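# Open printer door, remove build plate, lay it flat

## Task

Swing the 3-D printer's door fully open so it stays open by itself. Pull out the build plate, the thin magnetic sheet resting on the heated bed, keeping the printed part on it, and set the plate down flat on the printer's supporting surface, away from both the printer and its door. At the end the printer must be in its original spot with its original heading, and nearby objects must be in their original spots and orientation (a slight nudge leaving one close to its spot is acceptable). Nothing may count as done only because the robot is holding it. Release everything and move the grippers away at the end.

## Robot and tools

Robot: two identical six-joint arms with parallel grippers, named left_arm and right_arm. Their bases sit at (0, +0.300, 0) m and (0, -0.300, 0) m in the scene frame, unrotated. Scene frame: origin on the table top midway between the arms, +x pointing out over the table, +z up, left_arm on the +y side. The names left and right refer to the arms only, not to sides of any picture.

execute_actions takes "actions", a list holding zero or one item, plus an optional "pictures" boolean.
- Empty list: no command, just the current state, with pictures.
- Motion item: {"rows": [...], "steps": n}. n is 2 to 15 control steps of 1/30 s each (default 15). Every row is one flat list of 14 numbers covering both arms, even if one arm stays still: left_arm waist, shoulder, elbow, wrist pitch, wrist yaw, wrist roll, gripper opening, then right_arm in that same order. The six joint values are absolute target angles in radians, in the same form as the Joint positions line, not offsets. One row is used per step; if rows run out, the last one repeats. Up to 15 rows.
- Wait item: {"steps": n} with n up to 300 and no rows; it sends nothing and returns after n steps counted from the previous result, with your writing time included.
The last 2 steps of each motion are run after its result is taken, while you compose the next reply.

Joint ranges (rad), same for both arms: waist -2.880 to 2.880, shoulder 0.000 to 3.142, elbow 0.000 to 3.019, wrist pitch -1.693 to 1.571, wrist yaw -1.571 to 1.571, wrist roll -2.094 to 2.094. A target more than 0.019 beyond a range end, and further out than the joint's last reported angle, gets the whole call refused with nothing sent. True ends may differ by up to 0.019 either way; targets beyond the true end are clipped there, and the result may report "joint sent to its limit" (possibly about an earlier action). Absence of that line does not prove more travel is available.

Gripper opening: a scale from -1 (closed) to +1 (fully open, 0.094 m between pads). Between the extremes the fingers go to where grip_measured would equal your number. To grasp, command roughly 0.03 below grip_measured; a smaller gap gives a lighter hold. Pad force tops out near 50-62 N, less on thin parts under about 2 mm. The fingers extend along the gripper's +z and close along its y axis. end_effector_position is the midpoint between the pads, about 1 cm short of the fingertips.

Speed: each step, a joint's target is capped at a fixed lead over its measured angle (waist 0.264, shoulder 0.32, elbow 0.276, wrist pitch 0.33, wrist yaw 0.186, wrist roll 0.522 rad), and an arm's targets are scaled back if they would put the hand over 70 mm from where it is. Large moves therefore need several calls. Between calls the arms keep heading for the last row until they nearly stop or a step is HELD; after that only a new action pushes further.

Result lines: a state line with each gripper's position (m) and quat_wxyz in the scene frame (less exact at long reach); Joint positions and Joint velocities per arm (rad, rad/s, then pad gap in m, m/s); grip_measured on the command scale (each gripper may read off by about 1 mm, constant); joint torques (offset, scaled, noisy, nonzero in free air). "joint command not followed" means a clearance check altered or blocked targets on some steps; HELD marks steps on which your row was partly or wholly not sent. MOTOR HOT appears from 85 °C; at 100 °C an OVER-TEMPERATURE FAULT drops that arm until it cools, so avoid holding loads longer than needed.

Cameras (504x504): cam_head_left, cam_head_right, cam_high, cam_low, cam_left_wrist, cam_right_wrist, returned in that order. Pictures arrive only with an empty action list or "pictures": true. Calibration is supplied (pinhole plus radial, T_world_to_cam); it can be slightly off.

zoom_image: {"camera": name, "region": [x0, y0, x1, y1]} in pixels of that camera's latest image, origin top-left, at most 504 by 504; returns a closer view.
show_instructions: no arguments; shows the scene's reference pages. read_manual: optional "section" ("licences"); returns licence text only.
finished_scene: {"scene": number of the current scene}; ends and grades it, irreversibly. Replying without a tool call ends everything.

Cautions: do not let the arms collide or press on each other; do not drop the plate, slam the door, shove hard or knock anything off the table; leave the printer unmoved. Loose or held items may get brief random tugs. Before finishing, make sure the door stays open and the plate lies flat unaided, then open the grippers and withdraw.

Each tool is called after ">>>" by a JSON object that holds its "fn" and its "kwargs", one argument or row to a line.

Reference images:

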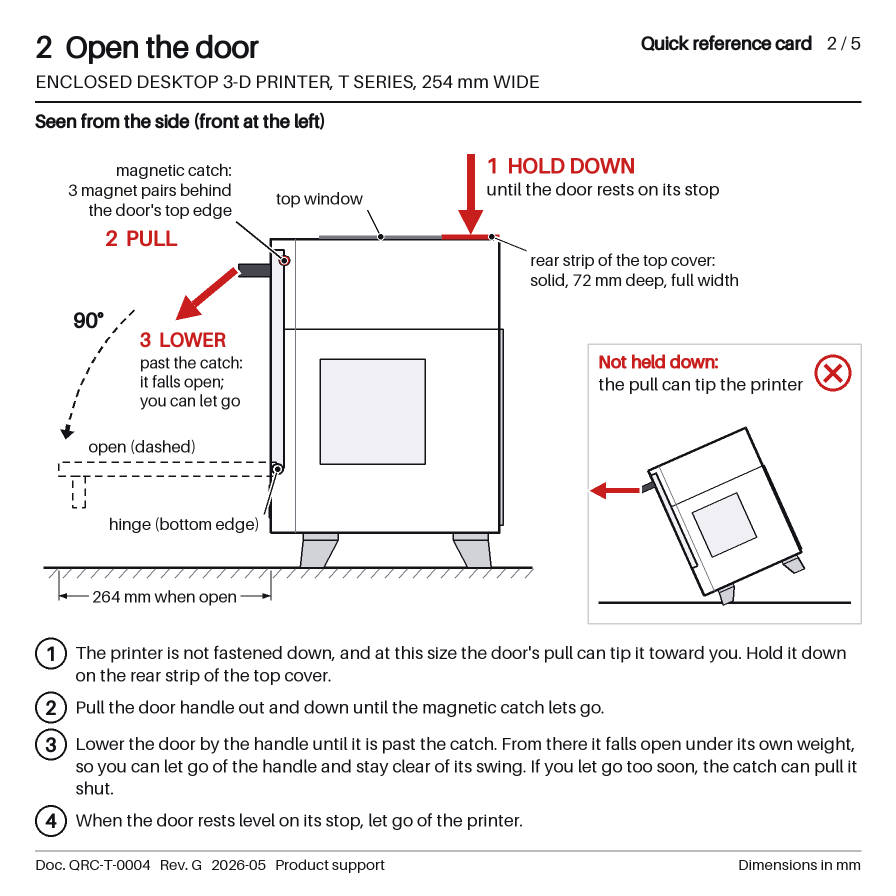

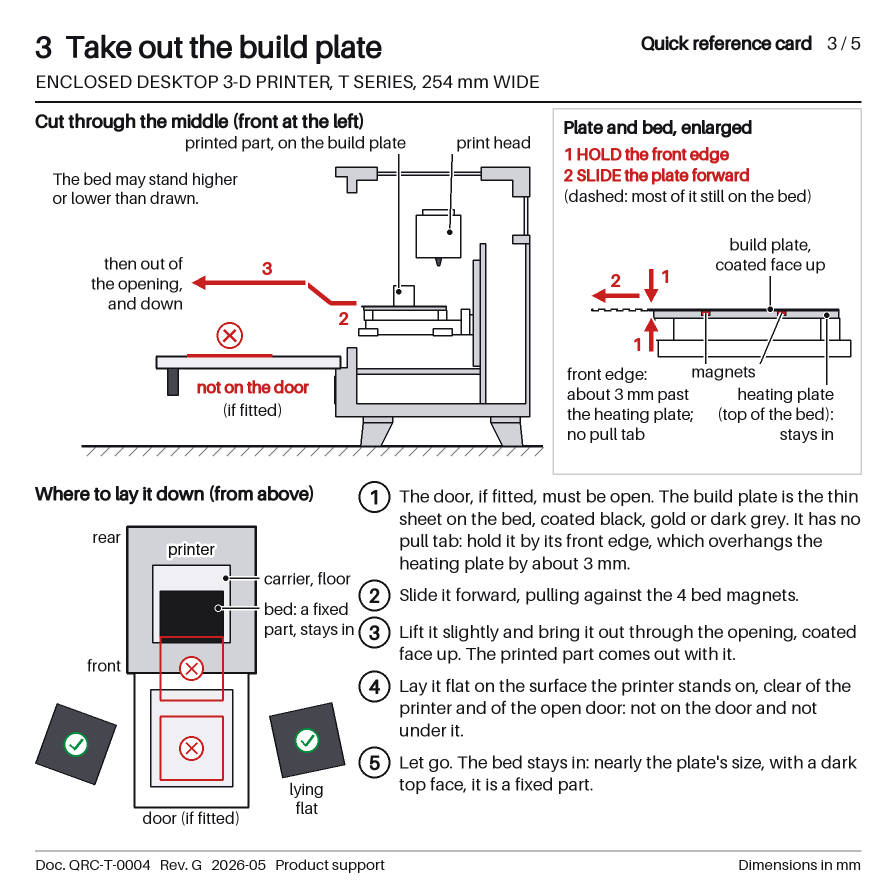

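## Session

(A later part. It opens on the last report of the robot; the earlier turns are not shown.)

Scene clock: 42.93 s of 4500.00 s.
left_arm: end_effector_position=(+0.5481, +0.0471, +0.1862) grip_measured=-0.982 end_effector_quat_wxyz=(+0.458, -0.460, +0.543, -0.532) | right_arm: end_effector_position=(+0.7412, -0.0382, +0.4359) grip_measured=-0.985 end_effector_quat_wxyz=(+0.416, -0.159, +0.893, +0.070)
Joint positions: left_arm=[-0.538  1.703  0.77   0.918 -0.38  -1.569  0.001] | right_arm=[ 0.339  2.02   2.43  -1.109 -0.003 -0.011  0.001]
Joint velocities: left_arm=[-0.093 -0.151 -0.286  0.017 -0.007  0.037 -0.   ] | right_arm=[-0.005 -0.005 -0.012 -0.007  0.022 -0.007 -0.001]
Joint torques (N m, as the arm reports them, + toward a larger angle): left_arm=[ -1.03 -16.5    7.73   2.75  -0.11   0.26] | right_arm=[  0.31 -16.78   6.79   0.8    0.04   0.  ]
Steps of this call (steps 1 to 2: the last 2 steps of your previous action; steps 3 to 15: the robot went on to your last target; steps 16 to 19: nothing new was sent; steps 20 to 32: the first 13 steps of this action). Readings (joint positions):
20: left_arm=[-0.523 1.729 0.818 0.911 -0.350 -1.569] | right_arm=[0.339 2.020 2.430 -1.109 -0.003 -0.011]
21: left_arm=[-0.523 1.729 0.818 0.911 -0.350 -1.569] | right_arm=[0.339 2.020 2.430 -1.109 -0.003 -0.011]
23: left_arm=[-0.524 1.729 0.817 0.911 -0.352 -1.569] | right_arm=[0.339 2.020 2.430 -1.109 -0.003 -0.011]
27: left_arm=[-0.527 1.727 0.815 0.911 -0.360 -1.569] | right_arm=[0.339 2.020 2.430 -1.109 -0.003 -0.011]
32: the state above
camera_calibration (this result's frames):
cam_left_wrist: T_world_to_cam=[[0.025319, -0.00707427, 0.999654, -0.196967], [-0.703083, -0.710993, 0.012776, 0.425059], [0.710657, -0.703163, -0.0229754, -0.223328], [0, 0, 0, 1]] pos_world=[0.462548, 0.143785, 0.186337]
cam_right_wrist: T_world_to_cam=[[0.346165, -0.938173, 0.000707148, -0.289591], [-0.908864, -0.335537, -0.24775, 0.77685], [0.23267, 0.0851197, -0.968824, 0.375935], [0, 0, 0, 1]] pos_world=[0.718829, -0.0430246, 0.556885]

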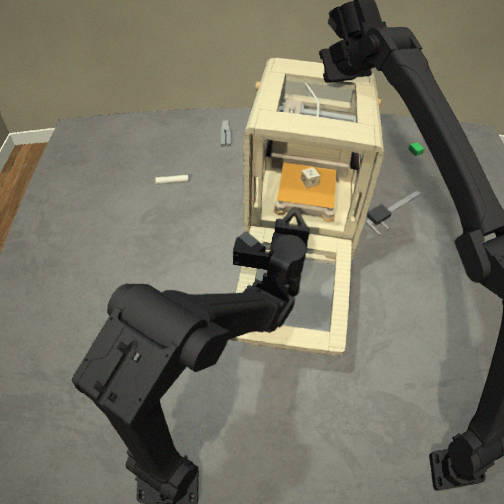

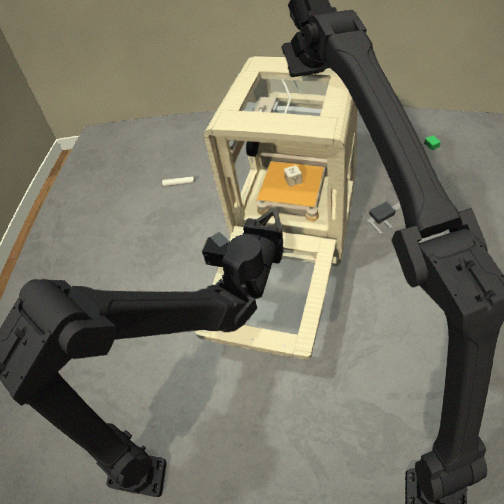

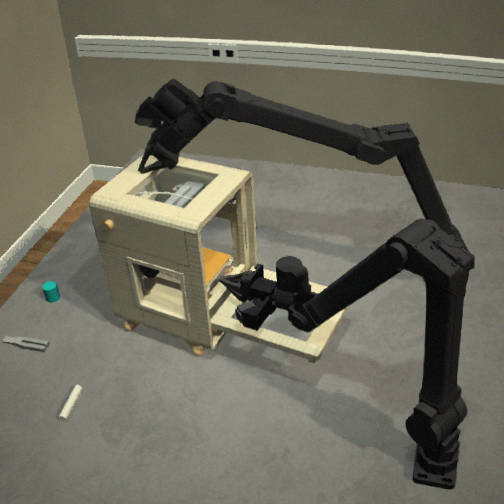

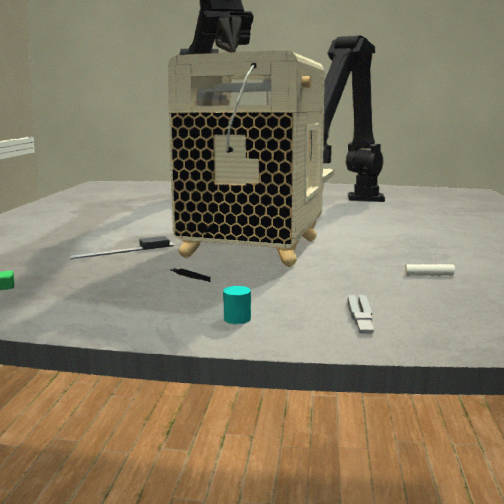

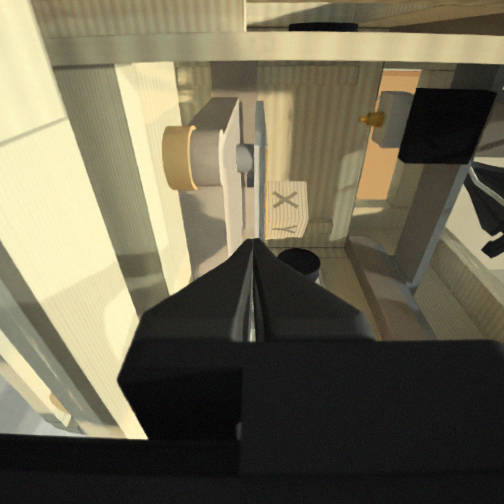

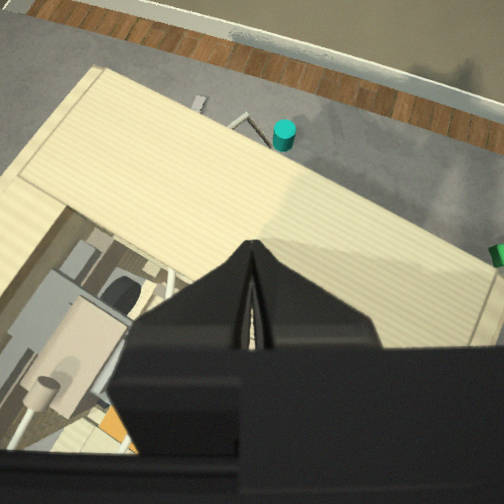

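>>> {"fn": "execute_actions", "kwargs": {
  "actions": [
    {"rows": [[-0.553,1.686,0.775,0.936,-0.385,-1.56,-0.89,0.337,2.07,2.40,-1.14,0,0,-1],[-0.553,1.686,0.785,0.936,-0.385,-1.56,-0.89,0.337,2.07,2.40,-1.14,0,0,-1]], "steps": 8}
  ],
  "pictures": true
}}

>>> {"fn": "zoom_image", "kwargs": {
  "camera": "cam_head_right",
  "region": [240, 150, 340, 250]
}}

Scene clock: 44.77 s of 4500.00 s.
left_arm: end_effector_position=(+0.5428, +0.0459, +0.1844) grip_measured=-0.893 end_effector_quat_wxyz=(+0.456, -0.459, +0.546, -0.532) | right_arm: end_effector_position=(+0.7412, -0.0382, +0.4359) grip_measured=-0.985 end_effector_quat_wxyz=(+0.416, -0.159, +0.893, +0.070)
Joint positions: left_arm=[-0.544  1.697  0.757  0.919 -0.381 -1.569  0.005] | right_arm=[ 0.339  2.02   2.43  -1.109 -0.003 -0.011  0.001]
Joint velocities: left_arm=[-0.005  0.005 -0.007  0.007 -0.007 -0.022 -0.001] | right_arm=[-0.015 -0.024 -0.007 -0.012 -0.066 -0.007 -0.001]
Joint torques (N m, as the arm reports them, + toward a larger angle): left_arm=[ -1.45 -16.44  10.05   2.71  -0.09   0.3 ] | right_arm=[  0.29 -16.55   6.77   0.81   0.06   0.  ]
Steps of this call (steps 1 to 2: the last 2 steps of your previous action; steps 3 to 30: the robot went on to your last target; steps 31 to 49: nothing new was sent; steps 50 to 55: the first 6 steps of this action). Readings (joint positions):
50: left_arm=[-0.544 1.697 0.757 0.919 -0.381 -1.569] | right_arm=[0.339 2.020 2.430 -1.109 -0.003 -0.011]
51: left_arm=[-0.544 1.697 0.757 0.919 -0.381 -1.569] | right_arm=[0.339 2.020 2.430 -1.109 -0.003 -0.011]
53: left_arm=[-0.544 1.697 0.757 0.919 -0.381 -1.569] | right_arm=[0.339 2.020 2.430 -1.109 -0.003 -0.011]
55: the state above
camera_calibration (this result's frames):
cam_left_wrist: T_world_to_cam=[[0.0295134, -0.0097949, 0.999516, -0.197184], [-0.707083, -0.706993, 0.0139503, 0.422277], [0.706514, -0.707153, -0.0277916, -0.217137], [0, 0, 0, 1]] pos_world=[0.457814, 0.143066, 0.185163]
cam_right_wrist: T_world_to_cam=[[0.346165, -0.938173, 0.000707148, -0.289591], [-0.908864, -0.335537, -0.24775, 0.77685], [0.23267, 0.0851197, -0.968824, 0.375935], [0, 0, 0, 1]] pos_world=[0.718829, -0.0430246, 0.556885]

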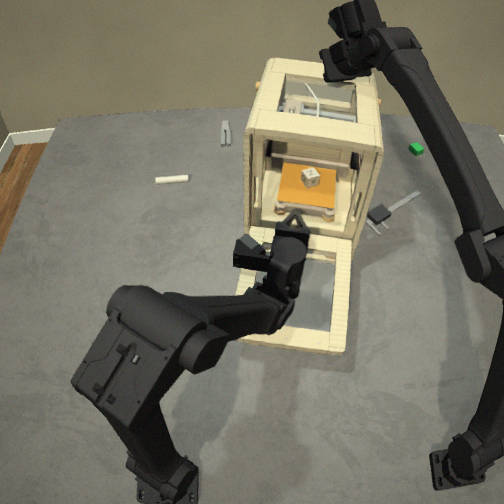

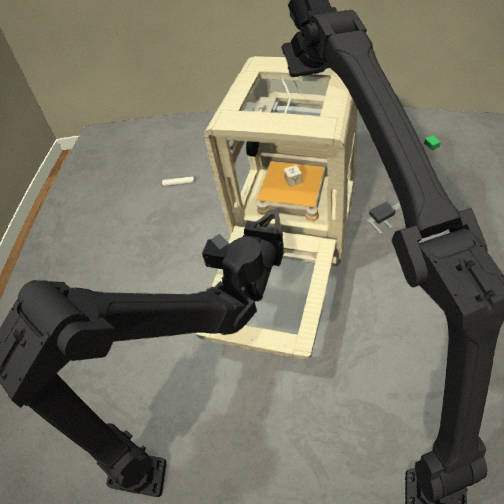

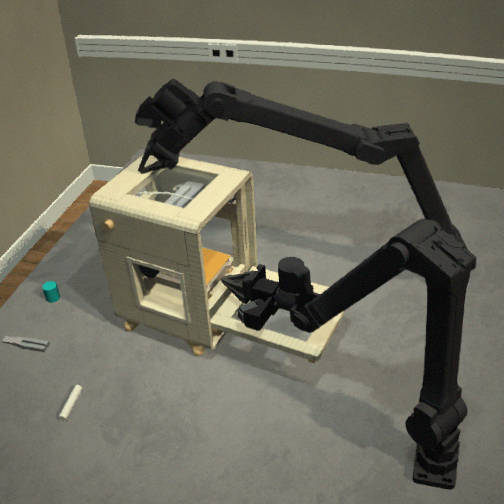

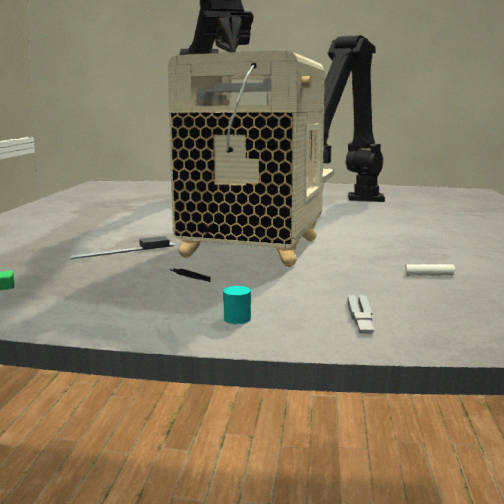

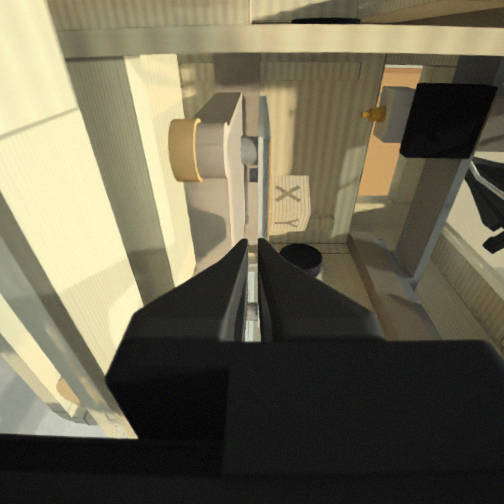

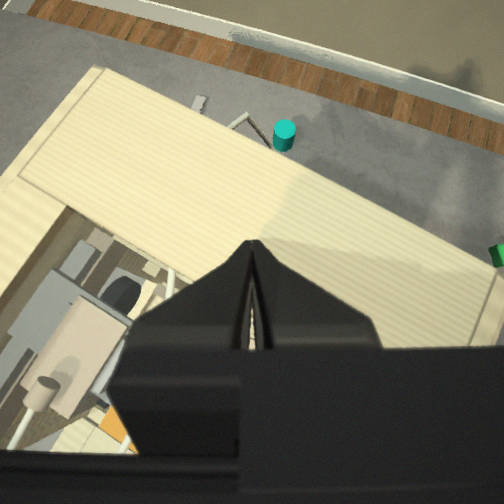

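Region (240, 150, 340, 250) of cam_head_right's 504x504 image, scaled by 5.040, with more detail than that image has.

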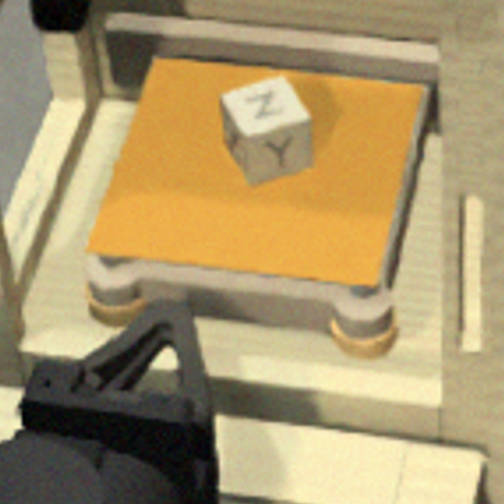

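>>> {"fn": "execute_actions", "kwargs": {
  "actions": [
    {"rows": [[-0.545,1.715,0.800,0.93,-0.378,-1.56,-0.89,0.337,2.07,2.40,-1.14,0,0,-1],[-0.540,1.720,0.810,0.93,-0.376,-1.56,-0.89,0.337,2.07,2.40,-1.14,0,0,-1],[-0.537,1.724,0.814,0.93,-0.374,-1.56,-0.89,0.337,2.07,2.40,-1.14,0,0,-1],[-0.535,1.727,0.818,0.93,-0.373,-1.56,-0.89,0.337,2.07,2.40,-1.14,0,0,-1],[-0.533,1.730,0.822,0.93,-0.372,-1.56,-0.89,0.337,2.07,2.40,-1.14,0,0,-1],[-0.531,1.733,0.826,0.93,-0.371,-1.56,-0.89,0.337,2.07,2.40,-1.14,0,0,-1],[-0.529,1.736,0.830,0.93,-0.370,-1.56,-0.89,0.337,2.07,2.40,-1.14,0,0,-1],[-0.527,1.739,0.833,0.93,-0.369,-1.56,-0.89,0.337,2.07,2.40,-1.14,0,0,-1],[-0.526,1.742,0.836,0.93,-0.368,-1.56,-0.89,0.337,2.07,2.40,-1.14,0,0,-1],[-0.525,1.745,0.839,0.93,-0.367,-1.56,-0.89,0.337,2.07,2.40,-1.14,0,0,-1],[-0.524,1.747,0.841,0.93,-0.366,-1.56,-0.89,0.337,2.07,2.40,-1.14,0,0,-1],[-0.524,1.748,0.842,0.93,-0.366,-1.56,-0.89,0.337,2.07,2.40,-1.14,0,0,-1]], "steps": 15}
  ],
  "pictures": false
}}

>>> {"fn": "execute_actions", "kwargs": {
  "actions": [
    {"rows": [[-0.524,1.748,0.842,0.93,-0.366,-1.56,-0.89,0.337,2.07,2.40,-1.14,0,0,-1]], "steps": 8}
  ],
  "pictures": true
}}

>>> {"fn": "zoom_image", "kwargs": {
  "camera": "cam_left_wrist",
  "region": [210, 200, 300, 330]
}}

Scene clock: 46.37 s of 4500.00 s.
left_arm: end_effector_position=(+0.5578, +0.0403, +0.1972) grip_measured=-0.893 end_effector_quat_wxyz=(+0.459, -0.455, +0.536, -0.543) | right_arm: end_effector_position=(+0.7412, -0.0382, +0.4359) grip_measured=-0.985 end_effector_quat_wxyz=(+0.416, -0.159, +0.893, +0.070)
Joint positions: left_arm=[-0.536  1.713  0.805  0.919 -0.37  -1.569  0.005] | right_arm=[ 0.339  2.02   2.43  -1.109 -0.003 -0.011  0.001]
Joint velocities: left_arm=[ 0.034  0.063  0.042 -0.007  0.007  0.007 -0.001] | right_arm=[-0.005 -0.005 -0.002 -0.012 -0.081  0.037 -0.001]
Joint torques (N m, as the arm reports them, + toward a larger angle): left_arm=[ -0.13 -12.86  10.88   2.29   0.16   0.25] | right_arm=[  0.31 -16.59   6.8    0.82   0.06   0.  ]
Steps of this call (steps 1 to 2: the last 2 steps of your previous action; steps 3 to 15: the robot went on to your last target; steps 16 to 35: nothing new was sent; steps 36 to 48: the first 13 steps of this action). Readings (joint positions):
36: left_arm=[-0.544 1.697 0.757 0.919 -0.381 -1.569] | right_arm=[0.339 2.020 2.430 -1.109 -0.003 -0.011]
37: left_arm=[-0.544 1.697 0.758 0.919 -0.381 -1.569] | right_arm=[0.339 2.020 2.430 -1.109 -0.003 -0.011]
39: left_arm=[-0.544 1.698 0.764 0.919 -0.378 -1.569] | right_arm=[0.339 2.020 2.430 -1.109 -0.003 -0.011]
43: left_arm=[-0.543 1.702 0.787 0.919 -0.374 -1.569] | right_arm=[0.339 2.020 2.430 -1.109 -0.003 -0.011]
48: the state above

Scene clock: 46.63 s of 4500.00 s.
left_arm: end_effector_position=(+0.5590, +0.0413, +0.1937) grip_measured=-0.893 end_effector_quat_wxyz=(+0.459, -0.456, +0.538, -0.541) | right_arm: end_effector_position=(+0.7412, -0.0382, +0.4359) grip_measured=-0.985 end_effector_quat_wxyz=(+0.416, -0.159, +0.893, +0.070)
Joint positions: left_arm=[-0.534  1.719  0.806  0.919 -0.37  -1.569  0.005] | right_arm=[ 0.339  2.02   2.43  -1.109 -0.003 -0.011  0.001]
Joint velocities: left_arm=[-0.015 -0.015 -0.007 -0.012 -0.066 -0.037 -0.   ] | right_arm=[ 0.005 -0.005  0.012 -0.002 -0.022 -0.007 -0.   ]
Joint torques (N m, as the arm reports them, + toward a larger angle): left_arm=[ -0.09 -13.54  11.1    2.49   0.2    0.28] | right_arm=[  0.26 -16.56   6.78   0.81   0.06   0.  ]
Steps of this call (steps 1 to 2: the last 2 steps of your previous action; steps 3 to 8: the first 6 steps of this action). Readings (joint positions):
3: left_arm=[-0.534 1.718 0.806 0.919 -0.370 -1.569] | right_arm=[0.339 2.020 2.430 -1.109 -0.003 -0.011]
4: left_arm=[-0.534 1.719 0.806 0.919 -0.370 -1.569] | right_arm=[0.339 2.020 2.430 -1.109 -0.003 -0.011]
6: left_arm=[-0.534 1.719 0.806 0.919 -0.370 -1.569] | right_arm=[0.339 2.020 2.430 -1.109 -0.003 -0.011]
8: the state above
camera_calibration (this result's frames):
cam_left_wrist: T_world_to_cam=[[0.00729344, 0.00356478, 0.999967, -0.195251], [-0.708132, -0.706038, 0.00768184, 0.432143], [0.706042, -0.708165, -0.00262511, -0.236155], [0, 0, 0, 1]] pos_world=[0.474174, 0.138569, 0.191305]
cam_right_wrist: T_world_to_cam=[[0.346165, -0.938173, 0.000707148, -0.289591], [-0.908864, -0.335537, -0.24775, 0.77685], [0.23267, 0.0851197, -0.968824, 0.375935], [0, 0, 0, 1]] pos_world=[0.718829, -0.0430246, 0.556885]

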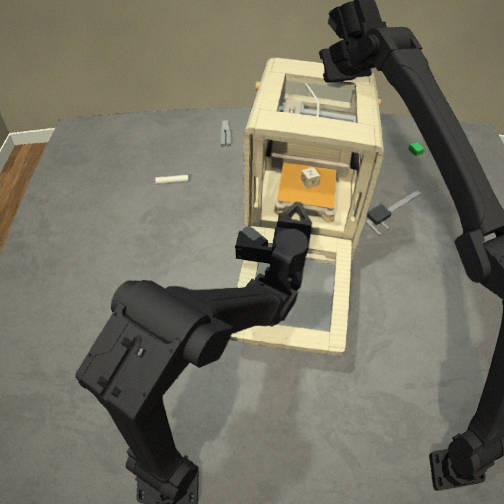

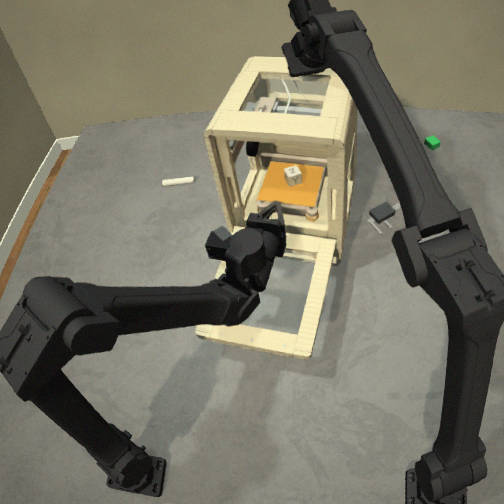

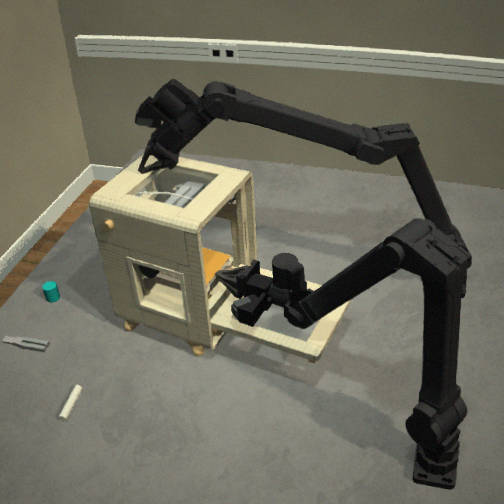

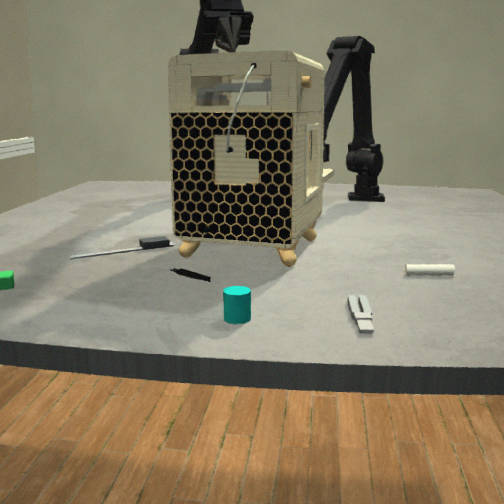

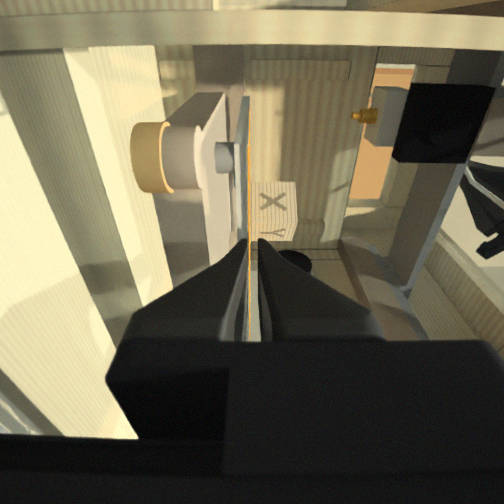

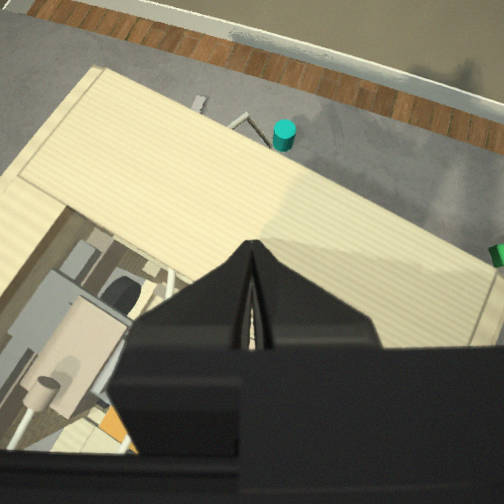

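Region (210, 200, 300, 330) of cam_left_wrist's 504x504 image, scaled by 3.877, with more detail than that image has; it fills the left 349 columns of this view, and the rest is white.

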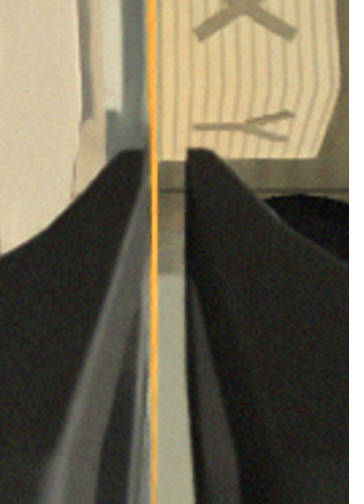

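>>> {"fn": "execute_actions", "kwargs": {
  "actions": [
    {"rows": [[-0.524,1.748,0.842,0.915,-0.366,-1.56,-0.89,0.337,2.07,2.40,-1.14,0,0,-1],[-0.522,1.748,0.842,0.905,-0.364,-1.56,-0.89,0.337,2.07,2.40,-1.14,0,0,-1],[-0.519,1.748,0.842,0.90,-0.361,-1.56,-0.89,0.337,2.07,2.40,-1.14,0,0,-1],[-0.516,1.748,0.842,0.90,-0.358,-1.56,-0.89,0.337,2.07,2.40,-1.14,0,0,-1],[-0.513,1.748,0.842,0.90,-0.355,-1.56,-0.89,0.337,2.07,2.40,-1.14,0,0,-1],[-0.510,1.748,0.842,0.90,-0.352,-1.56,-0.89,0.337,2.07,2.40,-1.14,0,0,-1],[-0.507,1.748,0.842,0.90,-0.349,-1.56,-0.89,0.337,2.07,2.40,-1.14,0,0,-1],[-0.504,1.748,0.842,0.90,-0.346,-1.56,-0.89,0.337,2.07,2.40,-1.14,0,0,-1],[-0.501,1.748,0.842,0.90,-0.343,-1.56,-0.89,0.337,2.07,2.40,-1.14,0,0,-1],[-0.498,1.748,0.842,0.90,-0.340,-1.56,-0.89,0.337,2.07,2.40,-1.14,0,0,-1],[-0.495,1.748,0.842,0.90,-0.337,-1.56,-0.89,0.337,2.07,2.40,-1.14,0,0,-1],[-0.492,1.748,0.842,0.90,-0.334,-1.56,-0.89,0.337,2.07,2.40,-1.14,0,0,-1]], "steps": 15}
  ],
  "pictures": true
}}

>>> {"fn": "zoom_image", "kwargs": {
  "camera": "cam_left_wrist",
  "region": [210, 200, 300, 330]
}}

Scene clock: 48.17 s of 4500.00 s.
left_arm: end_effector_position=(+0.5652, +0.0517, +0.1919) grip_measured=-0.893 end_effector_quat_wxyz=(+0.457, -0.456, +0.541, -0.539) | right_arm: end_effector_position=(+0.7412, -0.0382, +0.4359) grip_measured=-0.985 end_effector_quat_wxyz=(+0.416, -0.159, +0.893, +0.070)
Joint positions: left_arm=[-0.506  1.719  0.806  0.911 -0.339 -1.569  0.005] | right_arm=[ 0.339  2.02   2.43  -1.109 -0.003 -0.011  0.001]
Joint velocities: left_arm=[ 0.083 -0.005  0.002  0.012  0.022  0.051 -0.001] | right_arm=[-0.015 -0.015  0.002 -0.007 -0.022 -0.007  0.   ]
Joint torques (N m, as the arm reports them, + toward a larger angle): left_arm=[ -0.27 -13.62  10.85   1.41   0.19   0.27] | right_arm=[  0.25 -16.53   6.77   0.81   0.05   0.  ]
Steps of this call (steps 1 to 2: the last 2 steps of your previous action; steps 3 to 15: the robot went on to your last target; steps 16 to 33: nothing new was sent; steps 34 to 46: the first 13 steps of this action). Readings (joint positions):
34: left_arm=[-0.534 1.719 0.806 0.919 -0.370 -1.569] | right_arm=[0.339 2.020 2.430 -1.109 -0.003 -0.011]
35: left_arm=[-0.534 1.719 0.806 0.919 -0.369 -1.569] | right_arm=[0.339 2.020 2.430 -1.109 -0.003 -0.011]
37: left_arm=[-0.533 1.719 0.806 0.915 -0.364 -1.569] | right_arm=[0.339 2.020 2.430 -1.109 -0.003 -0.011]
41: left_arm=[-0.524 1.719 0.806 0.912 -0.352 -1.569] | right_arm=[0.339 2.020 2.430 -1.109 -0.003 -0.011]
46: the state above
camera_calibration (this result's frames):
cam_left_wrist: T_world_to_cam=[[0.0142227, -0.000493754, 0.999899, -0.197146], [-0.710224, -0.703909, 0.00975472, 0.444565], [0.703833, -0.71029, -0.0103621, -0.23031], [0, 0, 0, 1]] pos_world=[0.480644, 0.149249, 0.190403]
cam_right_wrist: T_world_to_cam=[[0.346165, -0.938173, 0.000707148, -0.289591], [-0.908864, -0.335537, -0.24775, 0.77685], [0.23267, 0.0851197, -0.968824, 0.375935], [0, 0, 0, 1]] pos_world=[0.718829, -0.0430246, 0.556885]

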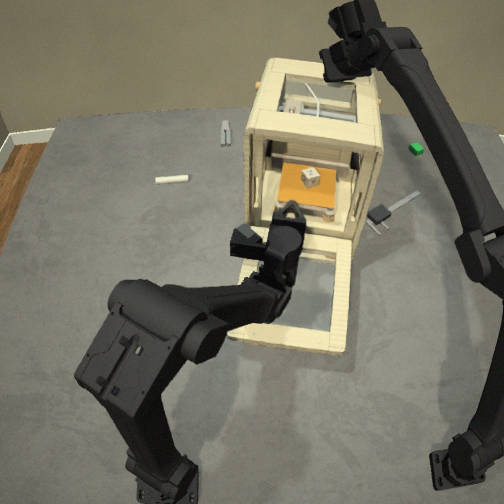

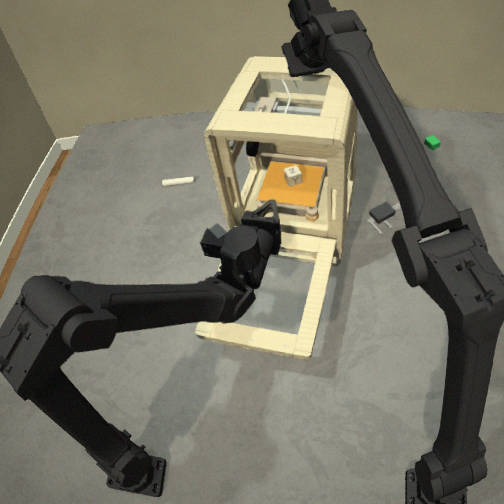

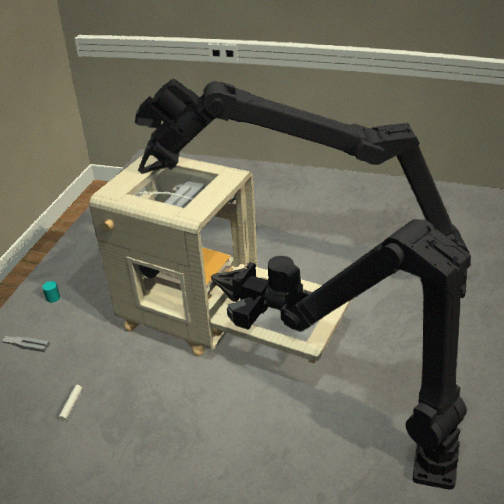

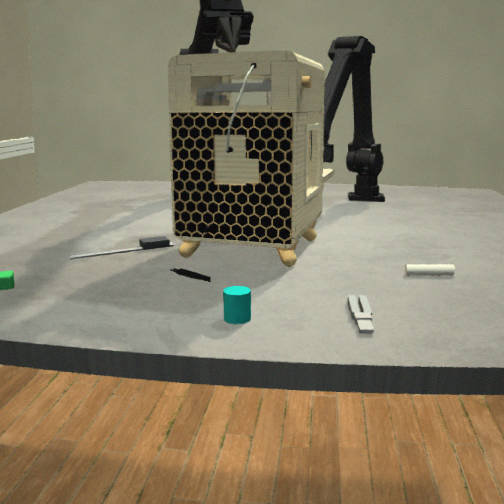

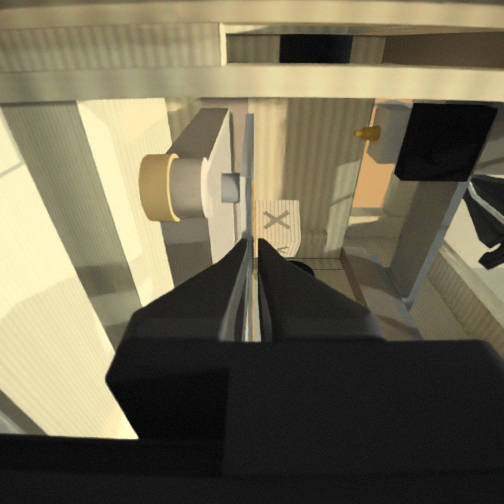

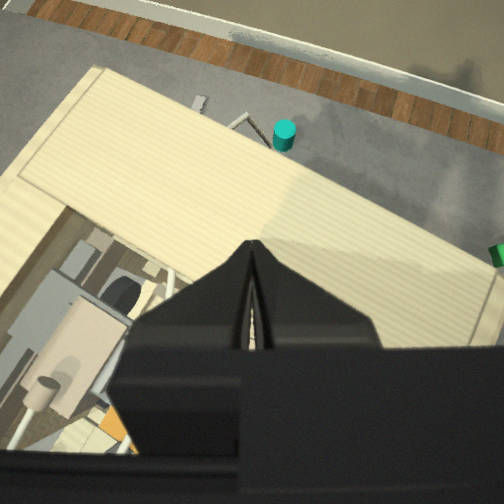

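Region (210, 200, 300, 330) of cam_left_wrist's 504x504 image, scaled by 3.877, with more detail than that image has; it fills the left 349 columns of this view, and the rest is white.

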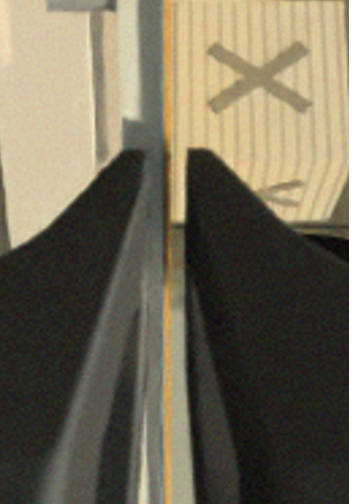

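>>> {"fn": "execute_actions", "kwargs": {
  "actions": []
}}

Scene clock: 48.97 s of 4500.00 s.
left_arm: end_effector_position=(+0.5667, +0.0552, +0.1919) grip_measured=-0.893 end_effector_quat_wxyz=(+0.458, -0.458, +0.540, -0.538) | right_arm: end_effector_position=(+0.7412, -0.0382, +0.4359) grip_measured=-0.985 end_effector_quat_wxyz=(+0.416, -0.159, +0.893, +0.070)
Joint positions: left_arm=[-0.499  1.719  0.806  0.911 -0.338 -1.569  0.005] | right_arm=[ 0.339  2.02   2.43  -1.109 -0.003 -0.011  0.001]
Joint velocities: left_arm=[ 0.005 -0.005  0.002 -0.017  0.022 -0.037 -0.001] | right_arm=[-0.015 -0.005 -0.002  0.007  0.022 -0.139  0.   ]
Joint torques (N m, as the arm reports them, + toward a larger angle): left_arm=[  0.14 -13.97  10.99   1.45   0.16   0.29] | right_arm=[  0.21 -16.63   6.77   0.79   0.06  -0.01]
Kept back: nothing.
Steps of this call (steps 1 to 2: the last 2 steps of your previous action; steps 3 to 15: the robot went on to your last target; steps 16 to 24: nothing new was sent). Readings (joint positions):
1: left_arm=[-0.503 1.719 0.806 0.911 -0.339 -1.569] | right_arm=[0.339 2.020 2.430 -1.109 -0.003 -0.011]
2: left_arm=[-0.501 1.719 0.806 0.911 -0.339 -1.569] | right_arm=[0.339 2.020 2.430 -1.109 -0.003 -0.011]
4: left_arm=[-0.499 1.719 0.806 0.911 -0.338 -1.569] | right_arm=[0.339 2.020 2.430 -1.109 -0.003 -0.011]
8: left_arm=[-0.499 1.719 0.806 0.911 -0.338 -1.569] | right_arm=[0.339 2.020 2.430 -1.109 -0.003 -0.011]
24: the state above
All arms were judged still, so your last target was given up. Only a new action makes them travel on or press farther. Fingers that are still opening or closing keep moving.
camera_calibration (this result's frames):
cam_left_wrist: T_world_to_cam=[[0.0142264, -0.000415526, 0.999899, -0.197173], [-0.706454, -0.707692, 0.00975719, 0.446197], [0.707616, -0.706521, -0.0103614, -0.231296], [0, 0, 0, 1]] pos_world=[0.481691, 0.152272, 0.190403]
cam_right_wrist: T_world_to_cam=[[0.346165, -0.938173, 0.000707148, -0.289591], [-0.908864, -0.335537, -0.24775, 0.77685], [0.23267, 0.0851197, -0.968824, 0.375935], [0, 0, 0, 1]] pos_world=[0.718829, -0.0430246, 0.556885]

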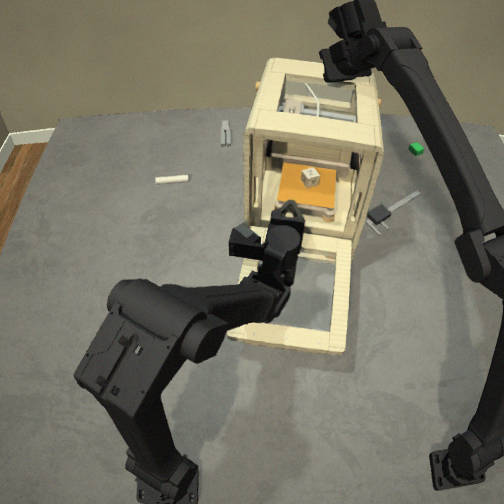

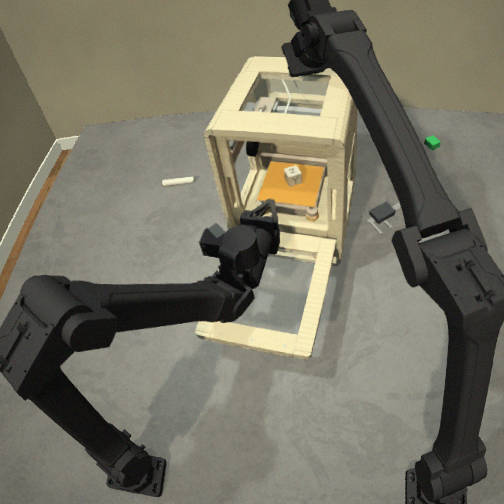

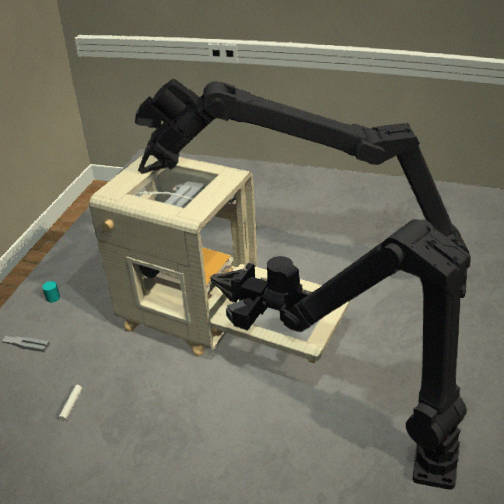

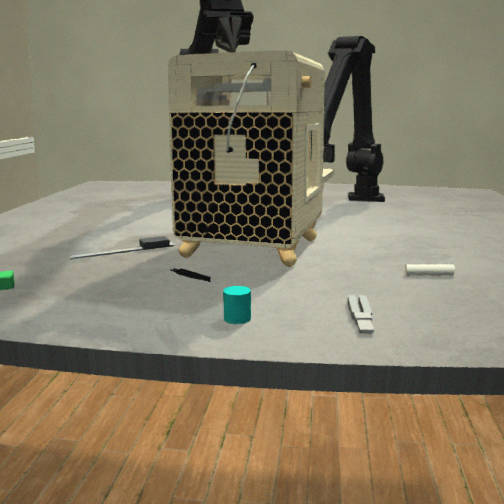

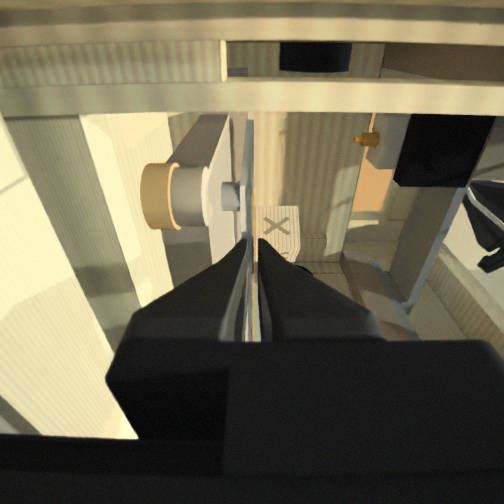

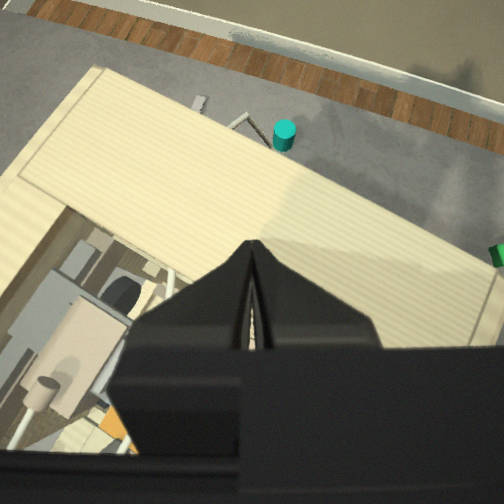

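>>> {"fn": "zoom_image", "kwargs": {
  "camera": "cam_head_left",
  "region": [240, 150, 360, 250]
}}

>>> {"fn": "zoom_image", "kwargs": {
  "camera": "cam_left_wrist",
  "region": [210, 180, 310, 330]
}}

Region (240, 150, 360, 250) of cam_head_left's 504x504 image, scaled by 4.200, with more detail than that image has.

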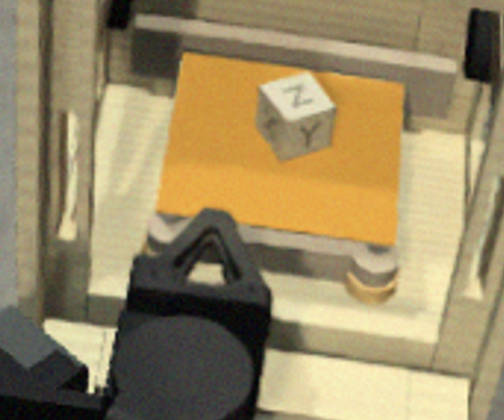

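Region (210, 180, 310, 330) of cam_left_wrist's 504x504 image, scaled by 3.360, with more detail than that image has.

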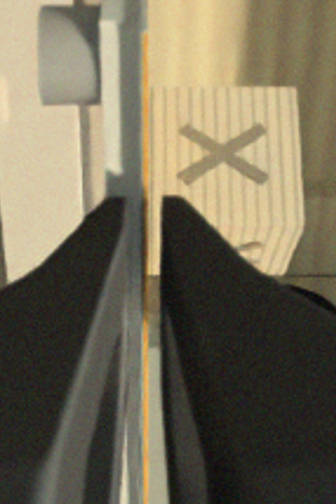

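>>> {"fn": "execute_actions", "kwargs": {
  "actions": [
    {"rows": [[-0.512,1.703,0.796,0.925,-0.347,-1.57,-0.89,0.337,2.07,2.40,-1.14,0,0,-1],[-0.519,1.698,0.788,0.928,-0.354,-1.57,-0.89,0.337,2.07,2.40,-1.14,0,0,-1],[-0.526,1.693,0.780,0.931,-0.361,-1.57,-0.89,0.337,2.07,2.40,-1.14,0,0,-1],[-0.532,1.688,0.772,0.934,-0.368,-1.57,-0.89,0.337,2.07,2.40,-1.14,0,0,-1],[-0.539,1.683,0.764,0.937,-0.375,-1.57,-0.89,0.337,2.07,2.40,-1.14,0,0,-1],[-0.546,1.678,0.756,0.940,-0.382,-1.57,-0.89,0.337,2.07,2.40,-1.14,0,0,-1],[-0.553,1.673,0.748,0.943,-0.389,-1.57,-0.89,0.337,2.07,2.40,-1.14,0,0,-1],[-0.560,1.668,0.741,0.946,-0.396,-1.57,-0.89,0.337,2.07,2.40,-1.14,0,0,-1],[-0.567,1.662,0.733,0.950,-0.403,-1.57,-0.89,0.337,2.07,2.40,-1.14,0,0,-1],[-0.573,1.657,0.725,0.954,-0.410,-1.57,-0.89,0.337,2.07,2.40,-1.14,0,0,-1]], "steps": 13}
  ],
  "pictures": false
}}

Scene clock: 53.27 s of 4500.00 s.
left_arm: end_effector_position=(+0.5342, +0.0466, +0.1901) grip_measured=-0.893 end_effector_quat_wxyz=(+0.460, -0.460, +0.539, -0.534) | right_arm: end_effector_position=(+0.7412, -0.0382, +0.4359) grip_measured=-0.985 end_effector_quat_wxyz=(+0.416, -0.159, +0.893, +0.070)
Joint positions: left_arm=[-0.557  1.677  0.738  0.933 -0.404 -1.569  0.005] | right_arm=[ 0.339  2.02   2.43  -1.109 -0.003 -0.011  0.001]
Joint velocities: left_arm=[-0.22  -0.161 -0.198  0.066 -0.022  0.007 -0.   ] | right_arm=[-0.015 -0.005  0.002 -0.002  0.007  0.066 -0.001]
Joint torques (N m, as the arm reports them, + toward a larger angle): left_arm=[ -1.23 -16.27   7.49   2.57  -0.15   0.17] | right_arm=[  0.23 -16.65   6.78   0.8    0.06   0.  ]
Steps of this call (steps 1 to 90: nothing new was sent; then 0.93 s passed at rest; steps 91 to 101: the first 11 steps of this action). Readings (joint positions):
91: left_arm=[-0.499 1.719 0.806 0.911 -0.340 -1.569] | right_arm=[0.339 2.020 2.430 -1.109 -0.003 -0.011]
92: left_arm=[-0.500 1.719 0.805 0.911 -0.345 -1.569] | right_arm=[0.339 2.020 2.430 -1.109 -0.003 -0.011]
94: left_arm=[-0.505 1.714 0.796 0.914 -0.358 -1.569] | right_arm=[0.339 2.020 2.430 -1.109 -0.003 -0.011]
98: left_arm=[-0.531 1.694 0.762 0.924 -0.387 -1.569] | right_arm=[0.339 2.020 2.430 -1.109 -0.003 -0.011]
101: the state above


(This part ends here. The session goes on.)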